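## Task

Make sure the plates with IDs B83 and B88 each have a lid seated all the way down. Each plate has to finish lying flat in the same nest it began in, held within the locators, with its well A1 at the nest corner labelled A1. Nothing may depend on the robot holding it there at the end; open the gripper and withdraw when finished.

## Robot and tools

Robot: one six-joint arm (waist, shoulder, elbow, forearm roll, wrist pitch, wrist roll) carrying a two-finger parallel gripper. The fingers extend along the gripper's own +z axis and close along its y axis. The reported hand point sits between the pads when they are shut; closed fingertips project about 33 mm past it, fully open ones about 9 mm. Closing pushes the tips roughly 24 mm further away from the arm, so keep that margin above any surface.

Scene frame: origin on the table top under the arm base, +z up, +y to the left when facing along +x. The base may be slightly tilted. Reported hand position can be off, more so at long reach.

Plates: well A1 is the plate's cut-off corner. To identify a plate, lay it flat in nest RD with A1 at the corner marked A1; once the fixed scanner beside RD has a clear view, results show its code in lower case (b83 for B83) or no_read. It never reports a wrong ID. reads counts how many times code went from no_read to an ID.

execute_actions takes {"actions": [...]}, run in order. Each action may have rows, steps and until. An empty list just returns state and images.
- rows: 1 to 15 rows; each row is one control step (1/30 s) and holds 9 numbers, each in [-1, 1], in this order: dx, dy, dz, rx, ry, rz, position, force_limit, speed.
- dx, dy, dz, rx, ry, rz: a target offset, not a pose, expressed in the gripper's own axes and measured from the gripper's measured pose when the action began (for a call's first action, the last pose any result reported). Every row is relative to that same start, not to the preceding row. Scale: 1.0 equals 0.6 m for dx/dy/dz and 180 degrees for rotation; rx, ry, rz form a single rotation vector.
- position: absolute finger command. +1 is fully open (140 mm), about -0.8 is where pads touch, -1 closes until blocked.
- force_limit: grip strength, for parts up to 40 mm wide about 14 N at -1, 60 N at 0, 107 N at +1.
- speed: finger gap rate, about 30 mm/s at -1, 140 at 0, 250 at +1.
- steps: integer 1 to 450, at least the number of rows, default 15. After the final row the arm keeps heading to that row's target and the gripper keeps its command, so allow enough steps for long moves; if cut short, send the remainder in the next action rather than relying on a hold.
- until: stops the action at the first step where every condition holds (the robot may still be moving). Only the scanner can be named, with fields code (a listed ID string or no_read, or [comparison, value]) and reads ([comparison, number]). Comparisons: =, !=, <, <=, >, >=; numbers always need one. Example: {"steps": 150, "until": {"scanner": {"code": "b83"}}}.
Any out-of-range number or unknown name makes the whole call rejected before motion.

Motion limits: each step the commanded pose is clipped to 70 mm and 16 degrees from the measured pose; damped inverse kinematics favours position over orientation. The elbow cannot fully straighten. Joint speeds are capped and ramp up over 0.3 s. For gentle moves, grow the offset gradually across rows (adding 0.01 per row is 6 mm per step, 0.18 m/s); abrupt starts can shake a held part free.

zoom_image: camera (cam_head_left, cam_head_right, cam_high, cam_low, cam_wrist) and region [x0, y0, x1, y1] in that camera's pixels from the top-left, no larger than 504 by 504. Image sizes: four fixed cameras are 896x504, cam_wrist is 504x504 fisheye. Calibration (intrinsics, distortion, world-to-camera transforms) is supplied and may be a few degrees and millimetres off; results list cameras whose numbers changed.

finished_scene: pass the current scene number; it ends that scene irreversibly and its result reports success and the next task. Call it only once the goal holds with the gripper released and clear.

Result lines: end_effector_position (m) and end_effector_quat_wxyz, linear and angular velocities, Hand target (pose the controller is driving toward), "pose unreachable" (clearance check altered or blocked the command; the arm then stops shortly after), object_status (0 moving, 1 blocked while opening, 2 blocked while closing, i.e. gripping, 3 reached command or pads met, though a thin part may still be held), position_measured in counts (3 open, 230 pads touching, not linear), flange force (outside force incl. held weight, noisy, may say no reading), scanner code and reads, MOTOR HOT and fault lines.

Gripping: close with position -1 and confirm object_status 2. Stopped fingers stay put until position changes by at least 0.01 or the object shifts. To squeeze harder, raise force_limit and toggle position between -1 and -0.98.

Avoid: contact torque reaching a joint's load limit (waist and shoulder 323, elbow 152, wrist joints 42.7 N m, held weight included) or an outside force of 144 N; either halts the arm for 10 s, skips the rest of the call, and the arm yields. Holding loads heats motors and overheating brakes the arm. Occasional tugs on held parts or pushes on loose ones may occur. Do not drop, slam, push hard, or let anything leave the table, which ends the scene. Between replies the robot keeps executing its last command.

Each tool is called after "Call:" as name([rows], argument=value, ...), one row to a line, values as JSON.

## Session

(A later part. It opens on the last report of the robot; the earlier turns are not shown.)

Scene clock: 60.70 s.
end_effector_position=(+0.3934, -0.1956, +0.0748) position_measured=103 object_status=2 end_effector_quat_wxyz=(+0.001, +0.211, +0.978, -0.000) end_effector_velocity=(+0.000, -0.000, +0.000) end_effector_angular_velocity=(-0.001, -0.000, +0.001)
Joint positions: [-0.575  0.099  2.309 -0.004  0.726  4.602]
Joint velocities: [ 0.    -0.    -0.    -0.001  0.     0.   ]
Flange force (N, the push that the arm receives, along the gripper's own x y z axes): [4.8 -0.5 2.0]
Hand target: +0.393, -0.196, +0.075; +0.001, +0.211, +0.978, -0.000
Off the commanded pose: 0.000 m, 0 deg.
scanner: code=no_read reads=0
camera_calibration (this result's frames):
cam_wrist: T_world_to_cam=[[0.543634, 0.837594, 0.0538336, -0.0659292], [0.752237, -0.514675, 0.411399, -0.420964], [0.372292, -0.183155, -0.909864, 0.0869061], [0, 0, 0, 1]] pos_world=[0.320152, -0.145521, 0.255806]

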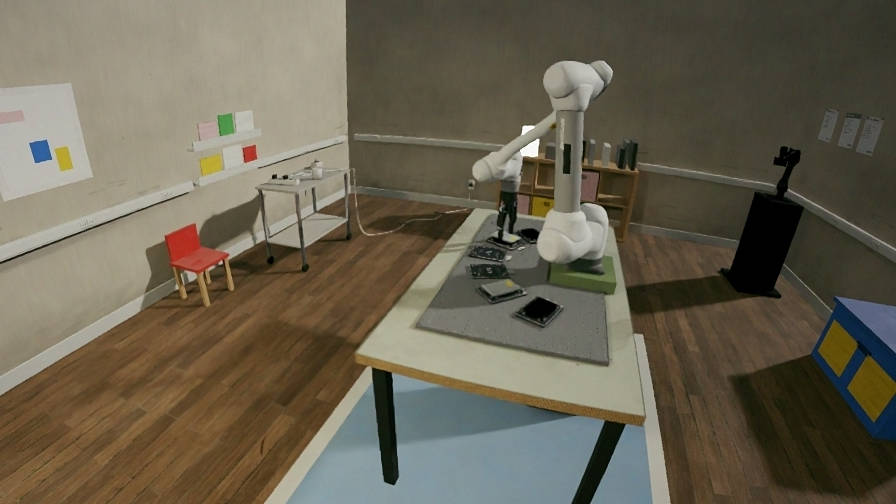

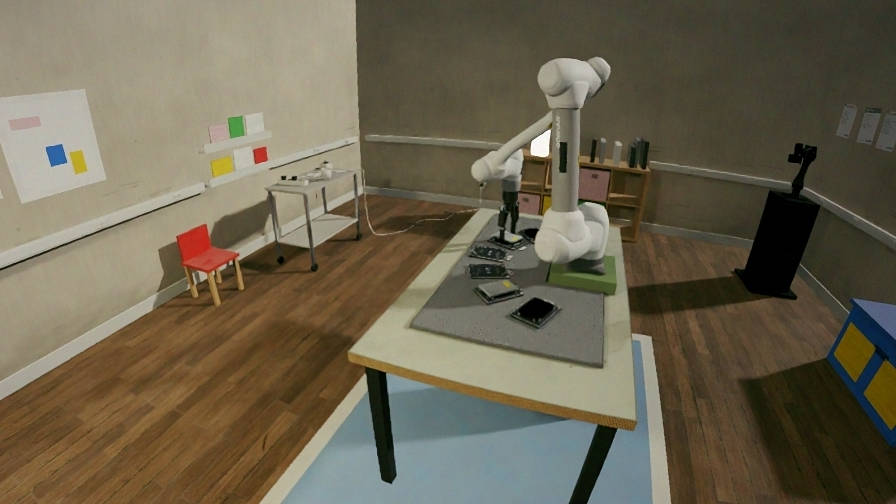

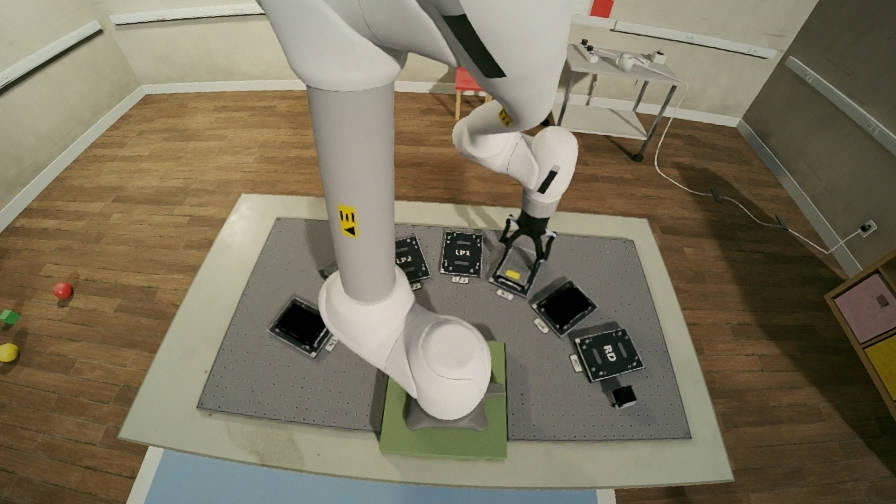

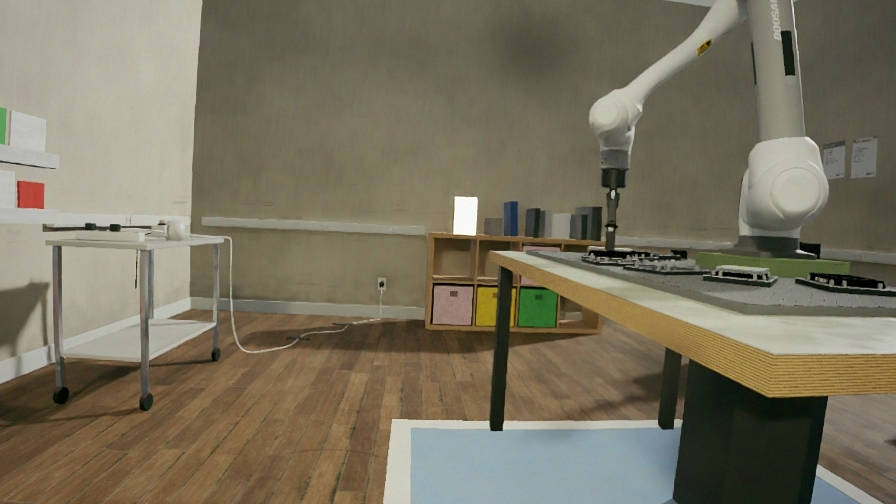

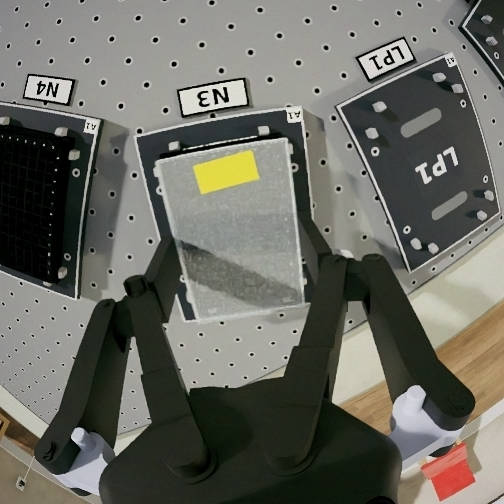

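Call:
execute_actions([
  {"rows": [[0.0011,-0.0007,0,0,0,0.0003,-1,-0.4,-0.6],[0.0022,-0.0014,-0.0003,0,0,0.0006,-1,-0.4,-0.6]], "steps": 9},
])

Call:
zoom_image(camera="cam_wrist", region=[110, 80, 350, 340])

Scene clock: 61.87 s.
end_effector_position=(+0.3920, -0.1959, +0.0750) position_measured=103 object_status=2 end_effector_quat_wxyz=(+0.001, +0.212, +0.977, -0.000) end_effector_velocity=(-0.002, -0.000, +0.000) end_effector_angular_velocity=(-0.000, +0.000, -0.001)
Joint positions: [-0.577  0.097  2.311 -0.004  0.726  4.602]
Joint velocities: [-0.002 -0.002  0.002 -0.001  0.    -0.   ]
Flange force (N, the push that the arm receives, along the gripper's own x y z axes): [1.8 -6.4 7.5]
Hand target: +0.392, -0.196, +0.075; +0.001, +0.212, +0.977, -0.000
Off the commanded pose: 0.000 m, 0 deg.
scanner: code=no_read reads=0
camera_calibration (this result's frames):
cam_wrist: T_world_to_cam=[[0.545155, 0.836605, 0.0538355, -0.065736], [0.751248, -0.516015, 0.411528, -0.42003], [0.372066, -0.183903, -0.909806, 0.0874489], [0, 0, 0, 1]] pos_world=[0.318846, -0.145665, 0.255955]

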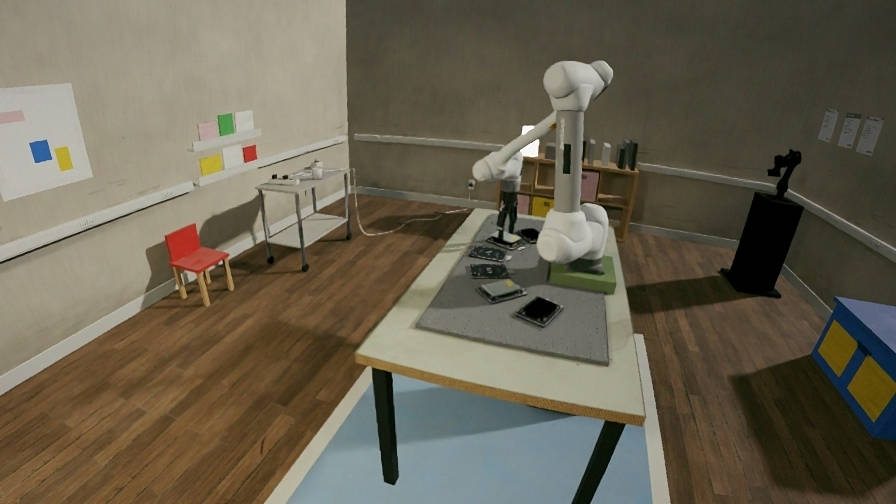

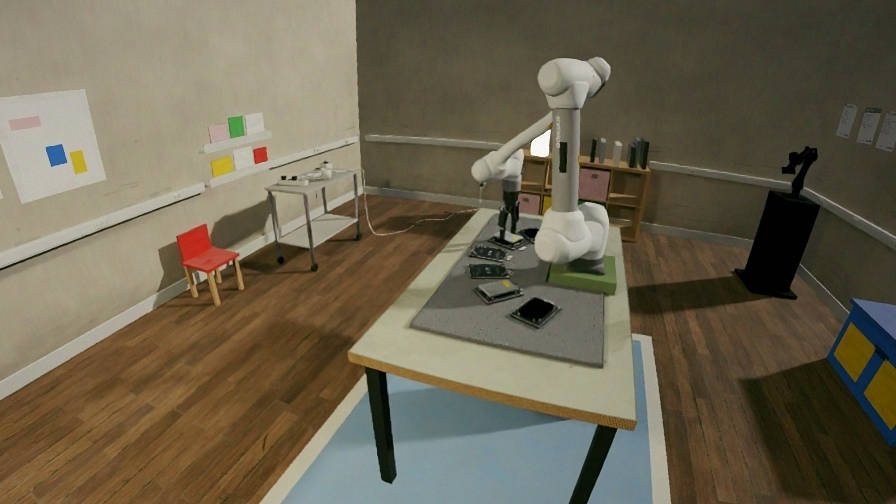

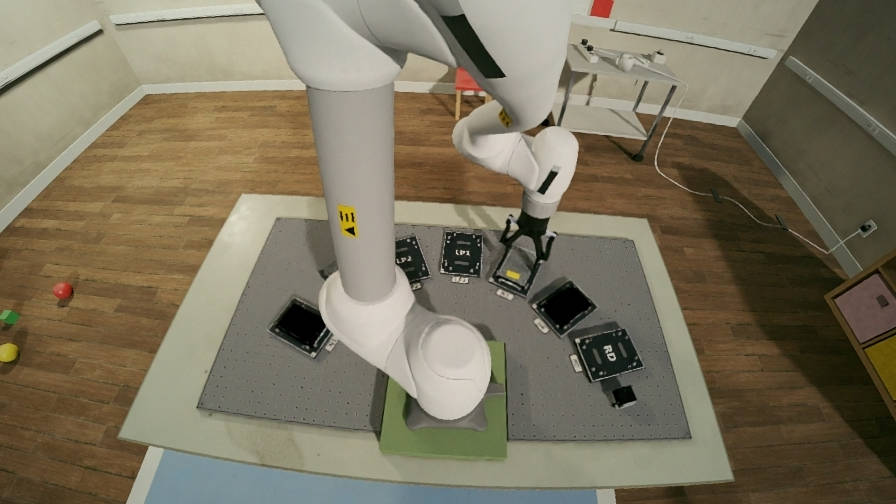

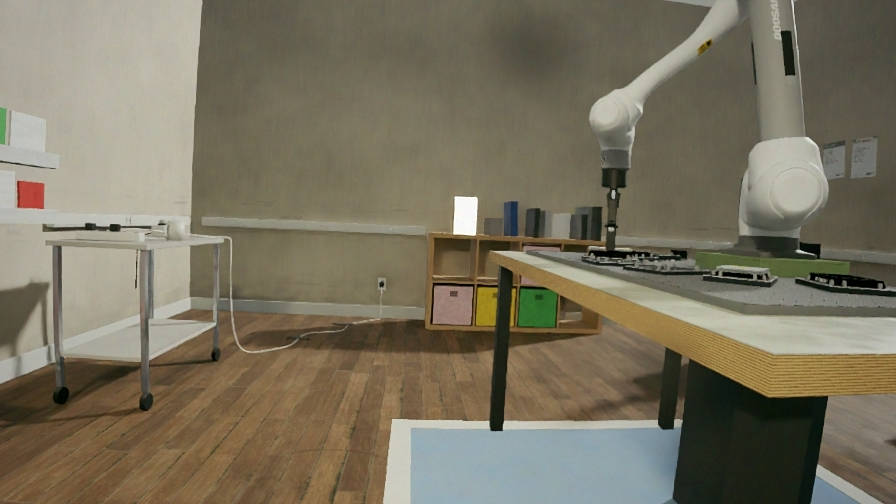

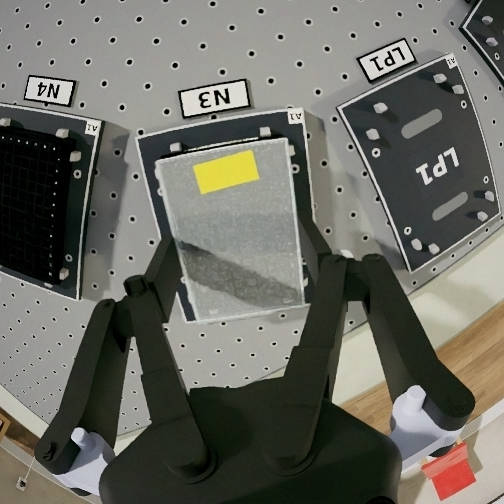

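Region (110, 80, 350, 340) of cam_wrist's 504x504 image, scaled by 1.938, with more detail than that image has; it fills the left 465 columns of this view, and the rest is white.

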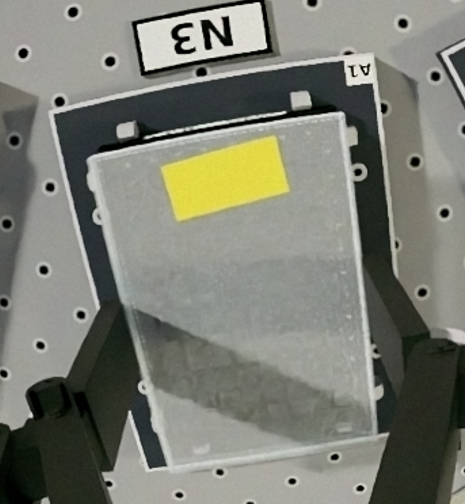

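Call:
execute_actions([
  {"rows": [[0,0,0.0010,0,0,0,-1,-0.4,-0.6],[0,0,0.0032,0,0,0,-1,-0.4,-0.6],[0,0,0.0060,0,0,0,-1,-0.4,-0.6],[0,0,0.0088,0,0,0,-1,-0.4,-0.6],[0,0,0.0112,0,0,0,-1,-0.4,-0.6],[0,0,0.0128,0,0,0,-1,-0.4,-0.6],[0,0,0.0137,0,0,0,-1,-0.4,-0.6]], "steps": 14},
])

Scene clock: 62.50 s.
end_effector_position=(+0.3920, -0.1959, +0.0669) position_measured=103 object_status=2 end_effector_quat_wxyz=(+0.001, +0.212, +0.977, -0.000) end_effector_velocity=(-0.000, -0.001, -0.002) end_effector_angular_velocity=(-0.001, +0.001, -0.001)
Joint positions: [-0.577  0.111  2.317 -0.004  0.706  4.602]
Joint velocities: [-0.002  0.003  0.001 -0.003 -0.004  0.001]
Flange force (N, the push that the arm receives, along the gripper's own x y z axes): [2.1 2.7 5.3]
Hand target: +0.392, -0.196, +0.067; +0.001, +0.211, +0.977, -0.000
Off the commanded pose: 0.000 m, 0 deg.
scanner: code=no_read reads=0
camera_calibration (this result's frames):
cam_wrist: T_world_to_cam=[[0.545154, 0.836601, 0.0539001, -0.0653164], [0.75122, -0.516033, 0.411555, -0.416711], [0.372121, -0.18387, -0.90979, 0.0800513], [0, 0, 0, 1]] pos_world=[0.31886, -0.145674, 0.24785]

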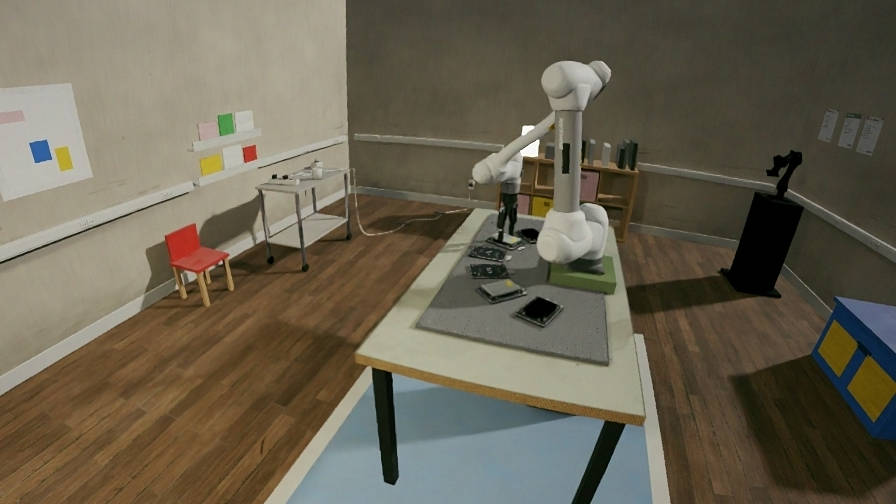

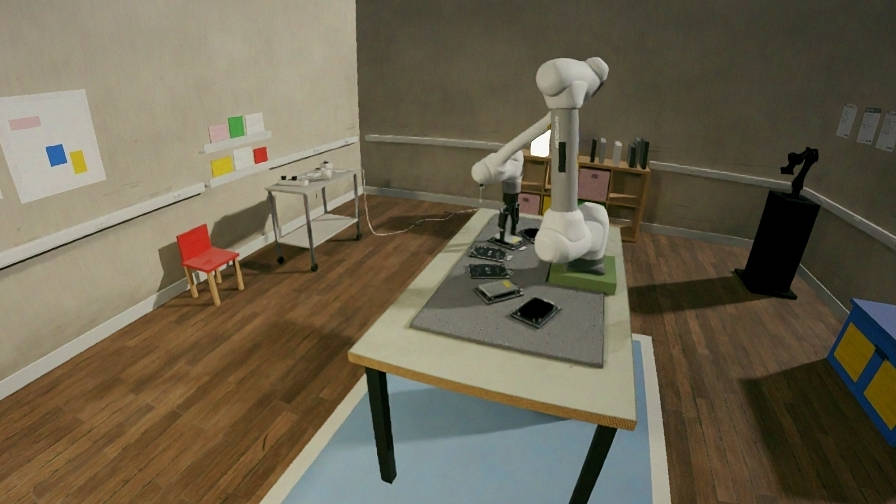

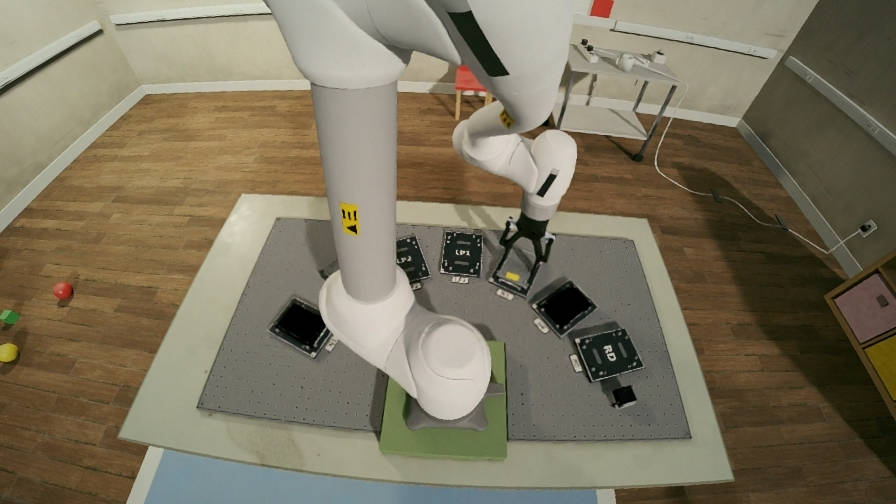

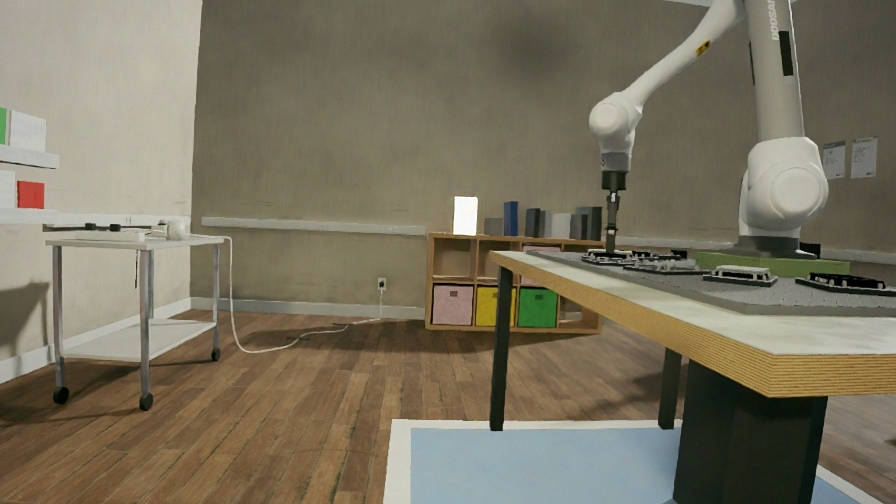

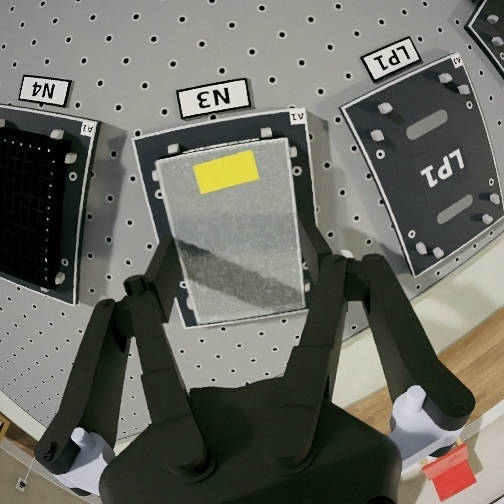

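Call:
execute_actions([
  {"rows": [[0,0,0.0010,0,0,0,-1,-0.4,-0.6],[0,0,0.0020,0,0,0,-1,-0.4,-0.6]], "steps": 7},
  {"rows": [[0,0,0.0014,0,0,0,-1,-0.4,-0.6]], "steps": 7},
])

Scene clock: 63.03 s.
end_effector_position=(+0.3920, -0.1959, +0.0650) position_measured=103 object_status=2 end_effector_quat_wxyz=(+0.001, +0.211, +0.977, -0.000) end_effector_velocity=(+0.000, +0.001, -0.001) end_effector_angular_velocity=(+0.001, -0.000, -0.000)
Joint positions: [-0.577  0.114  2.319 -0.004  0.702  4.602]
Joint velocities: [ 0.001  0.001  0.001  0.002 -0.002 -0.001]
Flange force (N, the push that the arm receives, along the gripper's own x y z axes): [-0.7 -5.3 7.3]
Flange force at the end of the 1st action (N, along the gripper's axes at the end of the call): [-0.7 -0.8 4.8]
Hand target: +0.392, -0.196, +0.065; +0.001, +0.212, +0.977, -0.000
Off the commanded pose: 0.000 m, 0 deg.
scanner: code=no_read reads=0
camera_calibration (this result's frames):
cam_wrist: T_world_to_cam=[[0.545144, 0.836607, 0.0539139, -0.0652193], [0.751227, -0.516031, 0.411545, -0.415932], [0.372122, -0.18385, -0.909794, 0.0783276], [0, 0, 0, 1]] pos_world=[0.318866, -0.145671, 0.245953]

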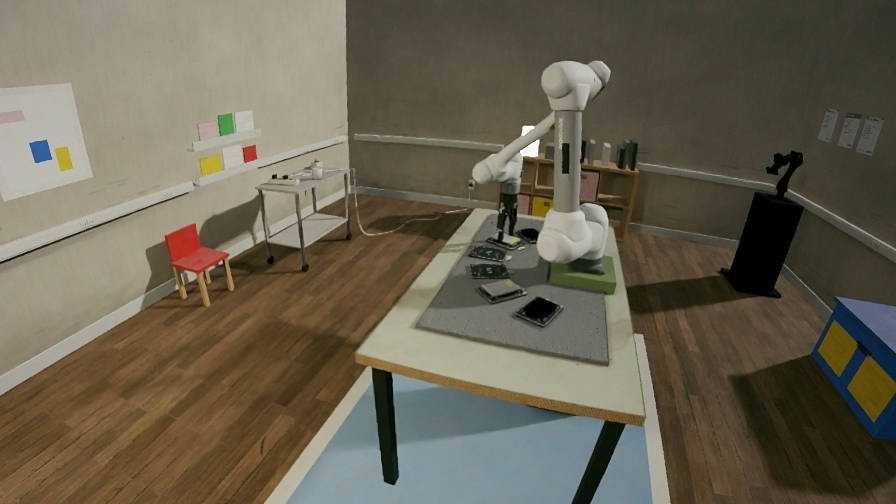

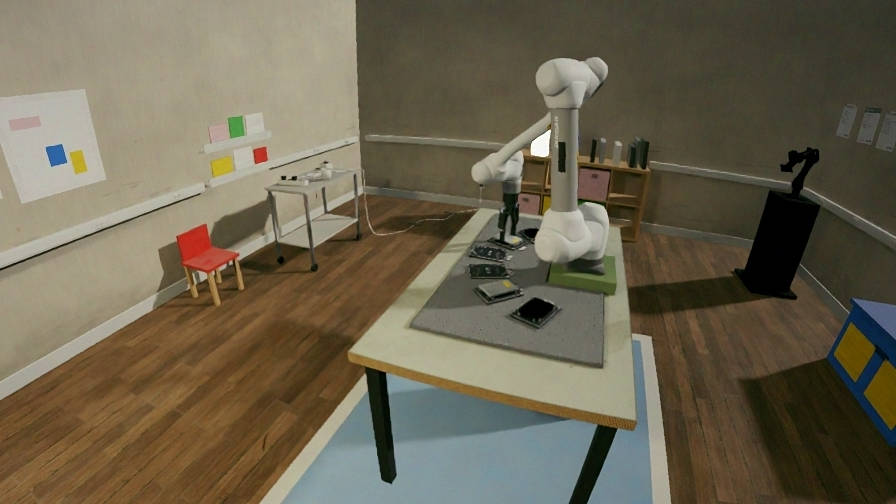

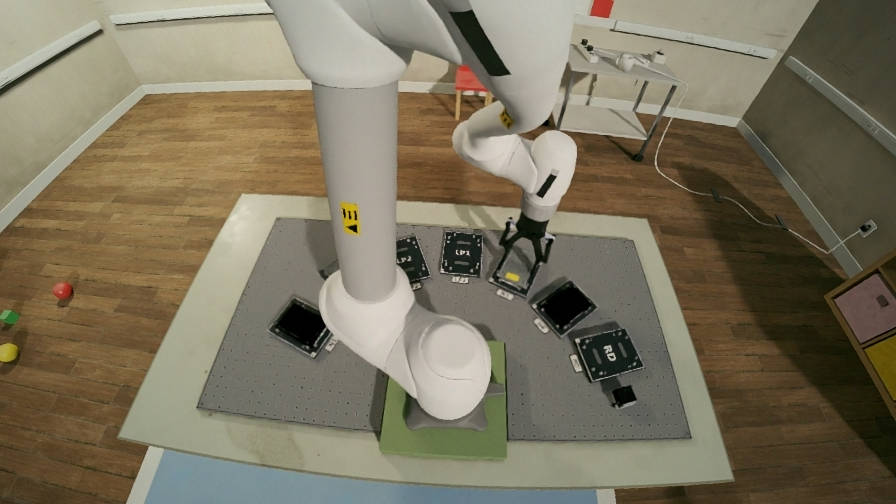

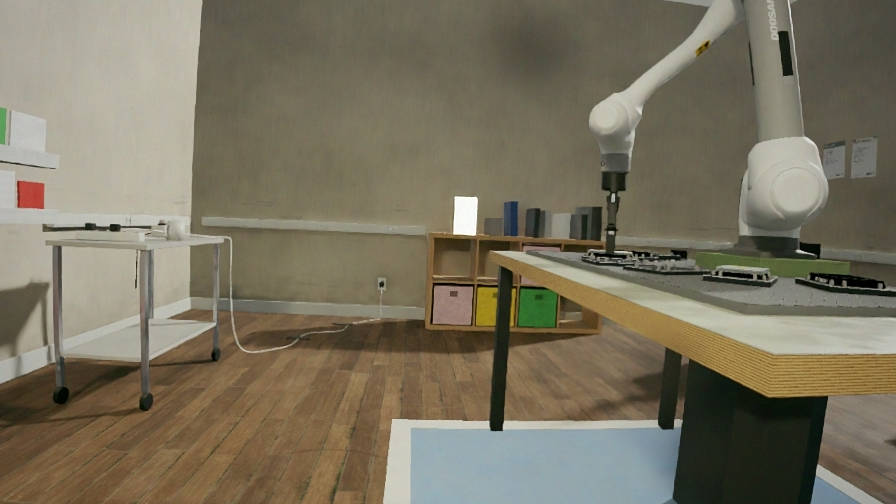

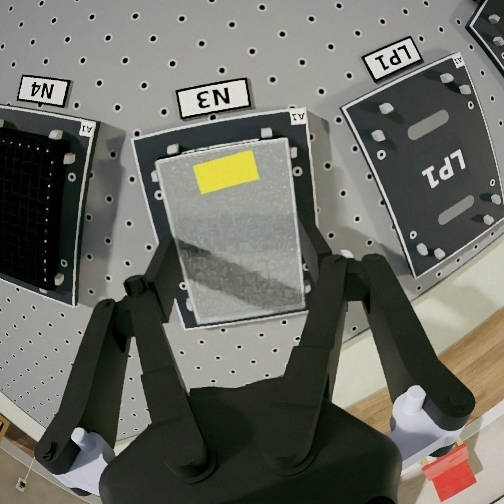

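Call:
execute_actions([
  {"rows": [[0,0,0.0010,0,0,0,-1,-0.4,-0.6]], "steps": 7},
  {"rows": [[0,0,0.0008,0,0,0,-1,-0.4,-0.6]], "steps": 7},
])

Scene clock: 63.57 s.
end_effector_position=(+0.3920, -0.1959, +0.0640) position_measured=103 object_status=2 end_effector_quat_wxyz=(+0.001, +0.211, +0.977, -0.000) end_effector_velocity=(-0.000, -0.000, -0.000) end_effector_angular_velocity=(+0.000, -0.001, -0.001)
Joint positions: [-0.577  0.116  2.319 -0.004  0.699  4.602]
Joint velocities: [-0.001 -0.     0.001  0.001 -0.001 -0.001]
Flange force (N, the push that the arm receives, along the gripper's own x y z axes): [4.5 -2.0 1.3]
Flange force at the end of the 1st action (N, along the gripper's axes at the end of the call): [0.6 -2.0 4.7]
Hand target: +0.392, -0.196, +0.064; +0.001, +0.211, +0.977, -0.000
Off the commanded pose: 0.000 m, 0 deg.
scanner: code=no_read reads=0
camera_calibration (this result's frames):
cam_wrist: T_world_to_cam=[[0.545139, 0.83661, 0.0539214, -0.065168], [0.75123, -0.51603, 0.411541, -0.415523], [0.372125, -0.18384, -0.909795, 0.0774106], [0, 0, 0, 1]] pos_world=[0.318873, -0.145671, 0.244947]

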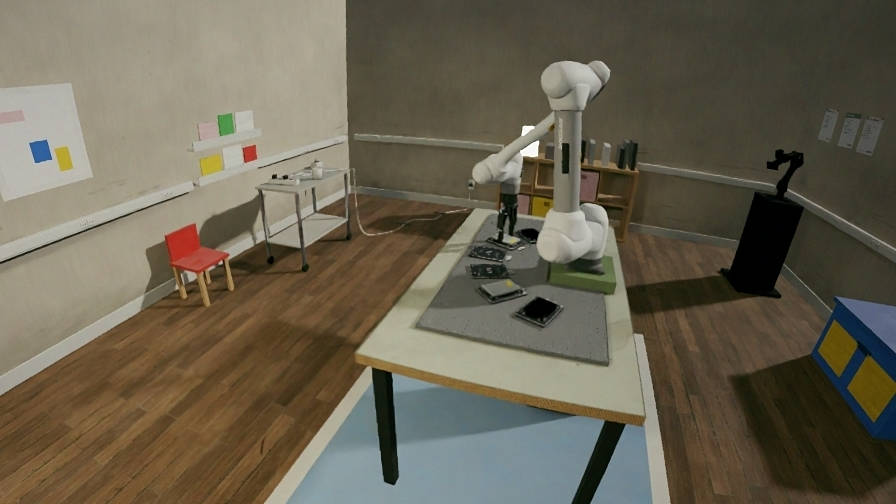

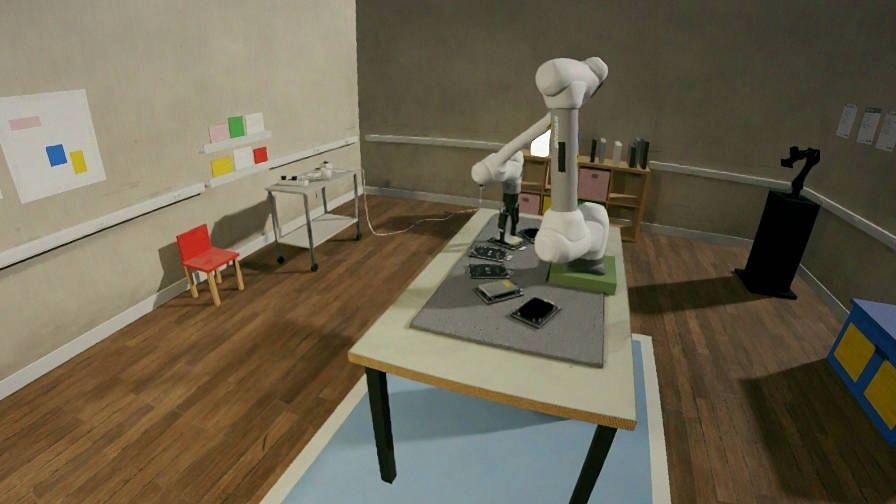

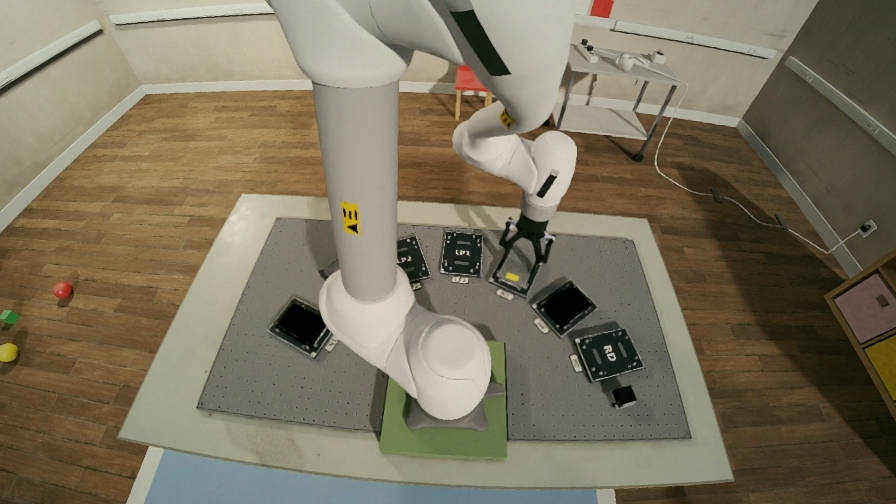

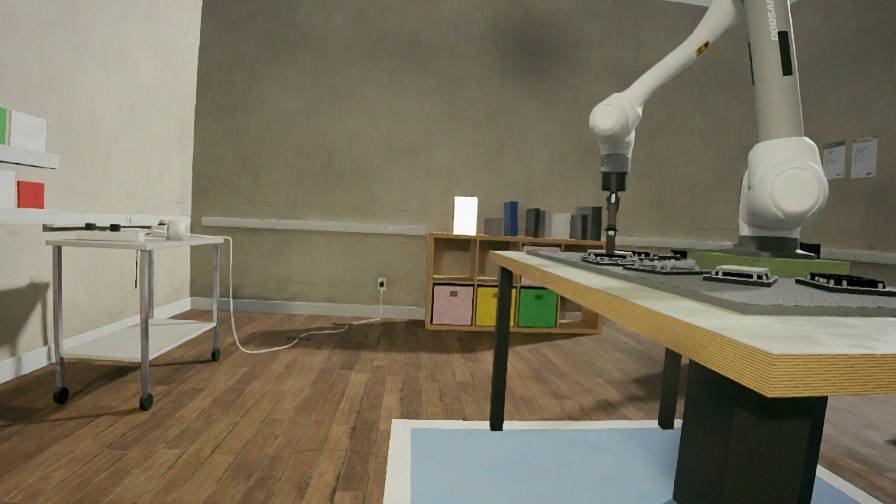

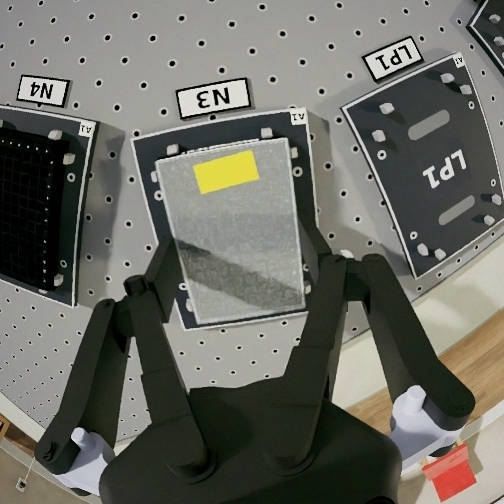

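Call:
execute_actions([
  {"rows": [[0,0,0.0007,0,0,0,-1,-0.4,-0.6]], "steps": 7},
])

Scene clock: 63.87 s.
end_effector_position=(+0.3921, -0.1959, +0.0637) position_measured=103 object_status=2 end_effector_quat_wxyz=(+0.001, +0.211, +0.977, -0.000) end_effector_velocity=(-0.001, -0.000, -0.001) end_effector_angular_velocity=(-0.000, +0.001, -0.000)
Joint positions: [-0.577  0.116  2.32  -0.004  0.699  4.602]
Joint velocities: [-0.001  0.001  0.001 -0.001 -0.001  0.001]
Flange force (N, the push that the arm receives, along the gripper's own x y z axes): [7.1 -1.2 -24.5]
Hand target: +0.392, -0.196, +0.064; +0.001, +0.211, +0.977, -0.000
Off the commanded pose: 0.000 m, 0 deg.
scanner: code=no_read reads=0
camera_calibration (this result's frames):
cam_wrist: T_world_to_cam=[[0.545133, 0.836613, 0.0539274, -0.0651521], [0.7512, -0.516011, 0.411621, -0.415428], [0.372194, -0.183878, -0.909758, 0.0770668], [0, 0, 0, 1]] pos_world=[0.318902, -0.145688, 0.244625]

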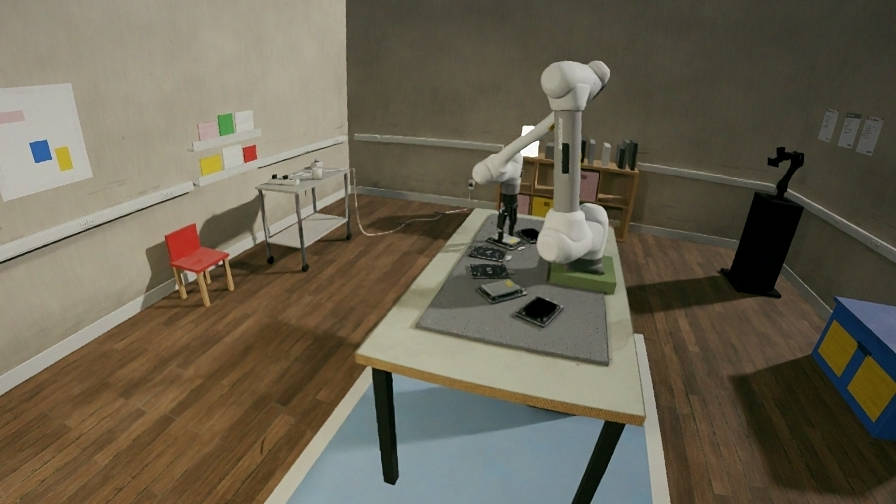

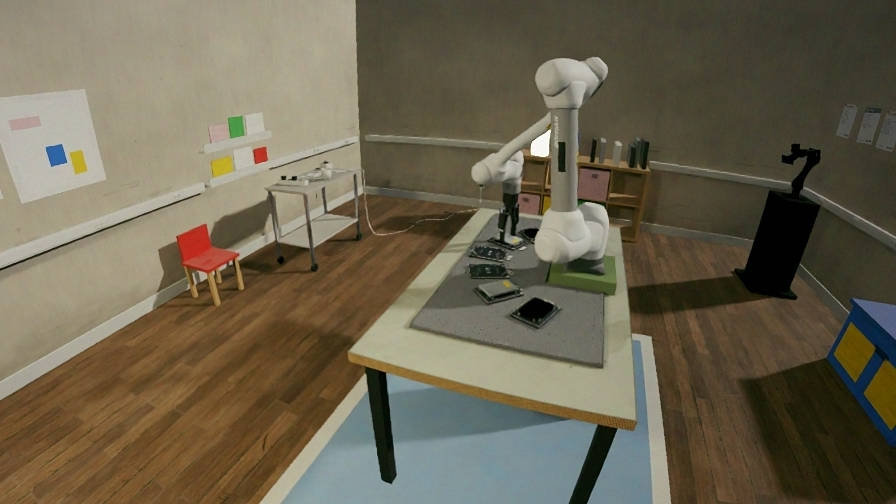

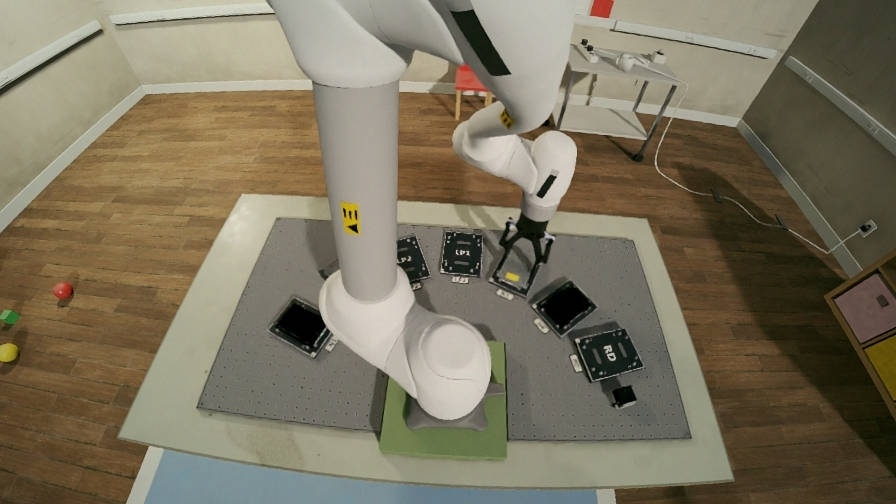

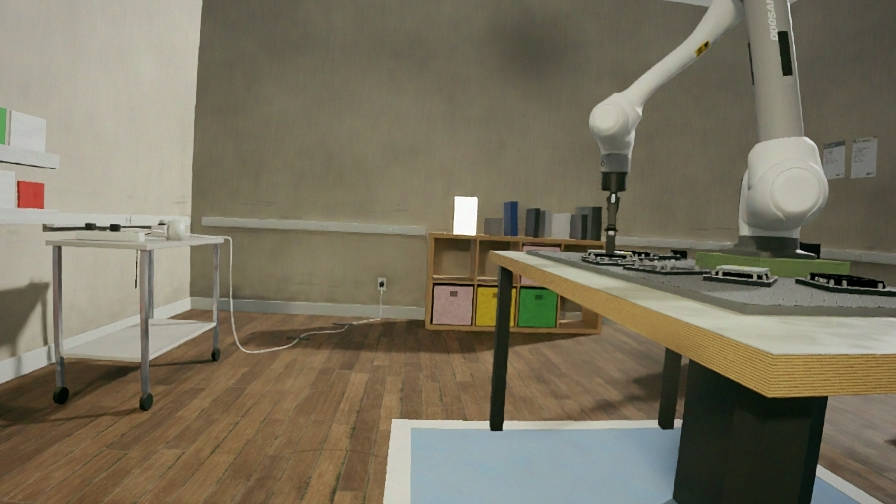

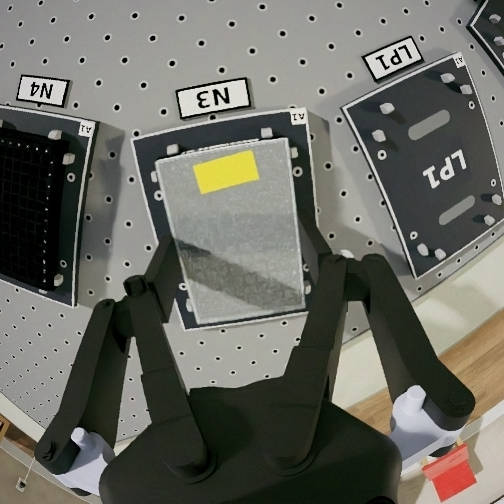

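Call:
execute_actions([
  {"rows": [[0,0,0,0,0,0,0.4,-0.4,-0.3]], "steps": 9},
  {"rows": [[0,0,-0.0020,0,0,0,0.4,-0.4,-0.3],[0,0,-0.0075,0,0,0,0.4,-0.4,-0.3],[0,0,-0.0160,0,0,0,0.4,-0.4,-0.3],[0,0,-0.0270,0,0,0,0.4,-0.4,-0.3],[0,0,-0.0400,0,0,0,0.4,-0.4,-0.3],[0,0,-0.0540,0,0,0,0.4,-0.4,-0.3],[0,0,-0.0690,0,0,0,0.4,-0.4,-0.3],[0,0,-0.0840,0,0,0,0.4,-0.4,-0.3],[0,0,-0.0990,0,0,0,0.4,-0.4,-0.3],[0,0,-0.1130,0,0,0,0.4,-0.4,-0.3],[0,0,-0.1260,0,0,0,0.4,-0.4,-0.3],[0,0,-0.1370,0,0,0,0.4,-0.4,-0.3],[0,0,-0.1455,0,0,0,0.4,-0.4,-0.3],[0,0,-0.1510,0,0,0,0.4,-0.4,-0.3],[0,0,-0.1530,0,0,0,0.4,-0.4,-0.3]], "steps": 28},
])

Scene clock: 65.33 s.
end_effector_position=(+0.3917, -0.1957, +0.1553) position_measured=78 object_status=3 end_effector_quat_wxyz=(+0.001, +0.212, +0.977, -0.000) end_effector_velocity=(-0.000, -0.000, +0.001) end_effector_angular_velocity=(-0.001, +0.000, +0.000)
Joint positions: [-0.576 -0.019  2.239 -0.004  0.915  4.601]
Joint velocities: [ 0.    -0.001 -0.    -0.001  0.001  0.001]
Flange force (N, the push that the arm receives, along the gripper's own x y z axes): [-0.6 -2.2 5.4]
Flange force at the end of the 1st action (N, along the gripper's axes at the end of the call): [-1.3 0.0 6.6]
Hand target: +0.392, -0.196, +0.155; +0.001, +0.212, +0.977, -0.000
Off the commanded pose: 0.000 m, 0 deg.
scanner: code=no_read reads=0
camera_calibration (this result's frames):
cam_wrist: T_world_to_cam=[[0.545239, 0.836555, 0.0537512, -0.0700351], [0.751307, -0.516105, 0.411306, -0.452808], [0.371821, -0.183876, -0.909911, 0.160793], [0, 0, 0, 1]] pos_world=[0.318598, -0.145543, 0.336315]

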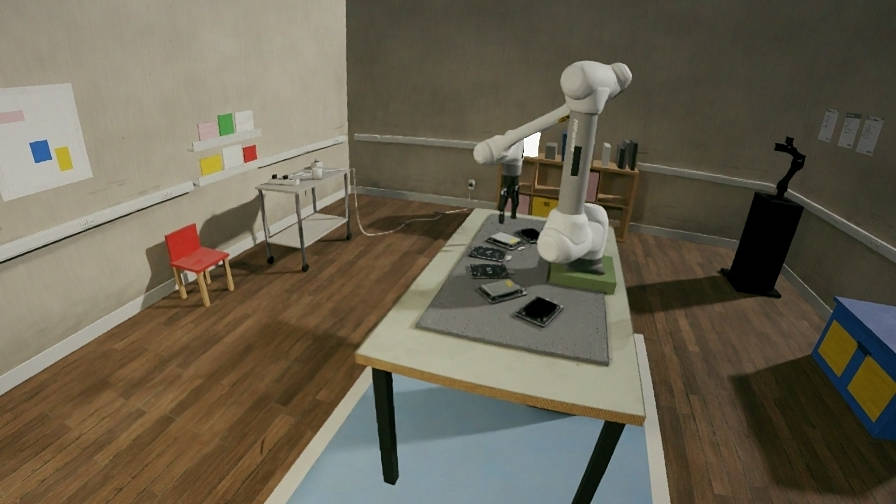

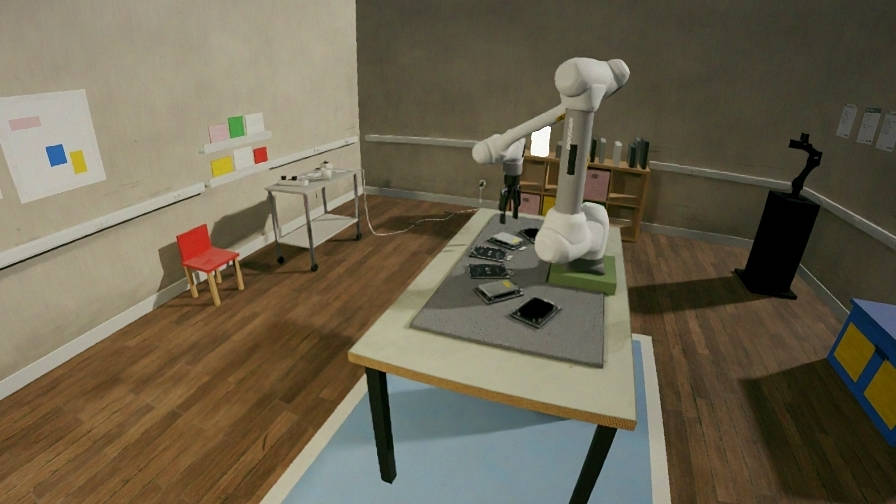

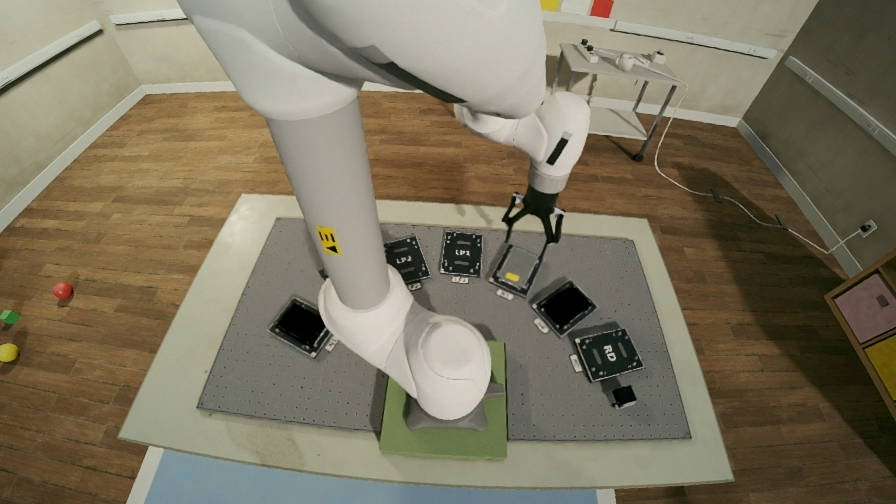

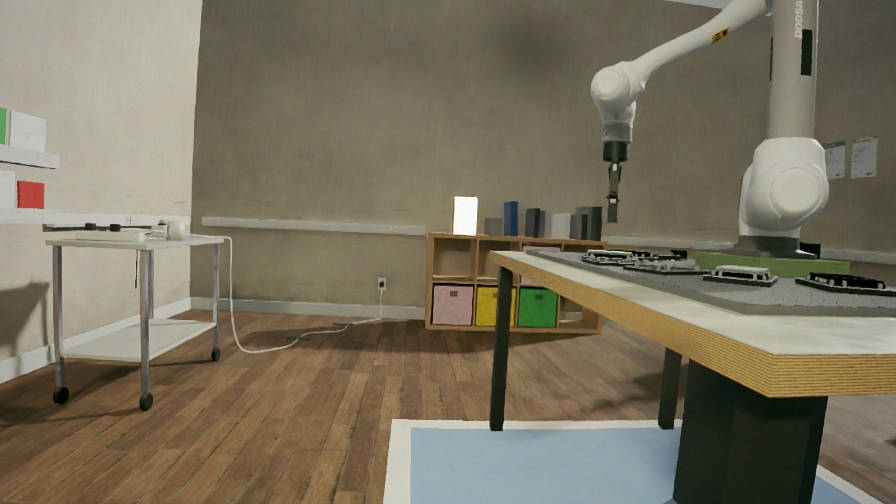

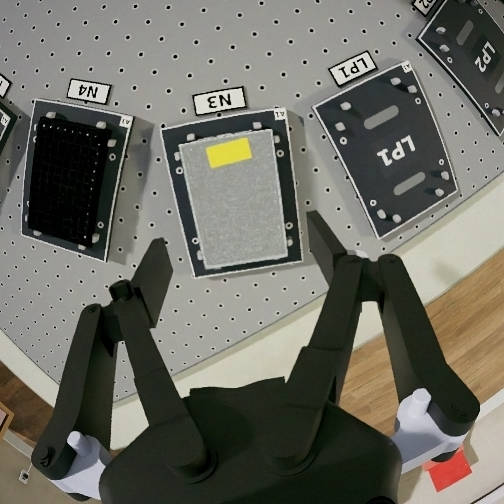

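Call:
zoom_image(camera="cam_low", region=[560, 230, 800, 300])

Call:
zoom_image(camera="cam_wrist", region=[140, 90, 340, 290])

Call:
zoom_image(camera="cam_head_left", region=[450, 215, 580, 320])

Region (560, 230, 800, 300) of cam_low's 896x504 image, scaled by 2.100, with more detail than that image has; it fills the top 147 rows of this view, and the rest is white.

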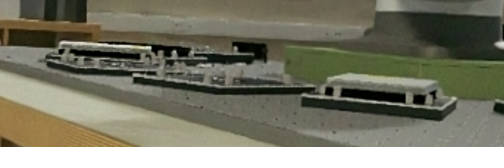

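Region (140, 90, 340, 290) of cam_wrist's 504x504 image, scaled by 2.520, with more detail than that image has.

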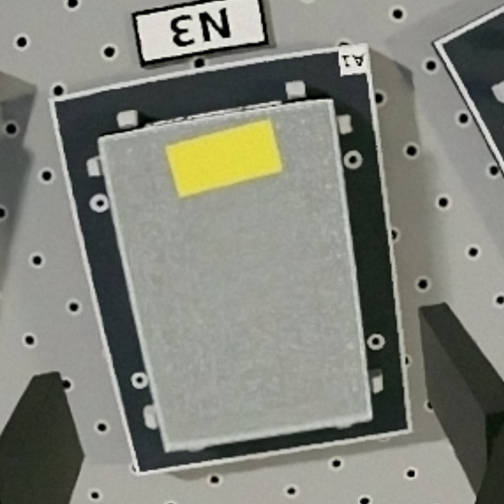

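Region (450, 215, 580, 320) of cam_head_left's 896x504 image, scaled by 3.877, with more detail than that image has; it fills the top 407 rows of this view, and the rest is white.

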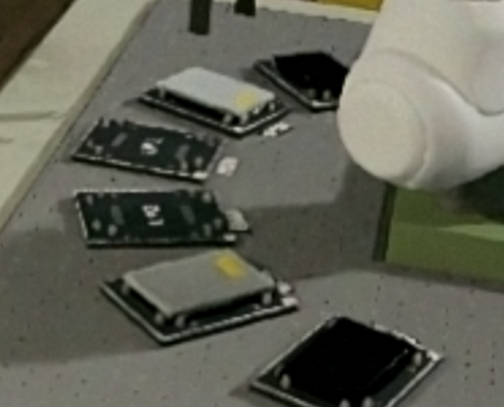

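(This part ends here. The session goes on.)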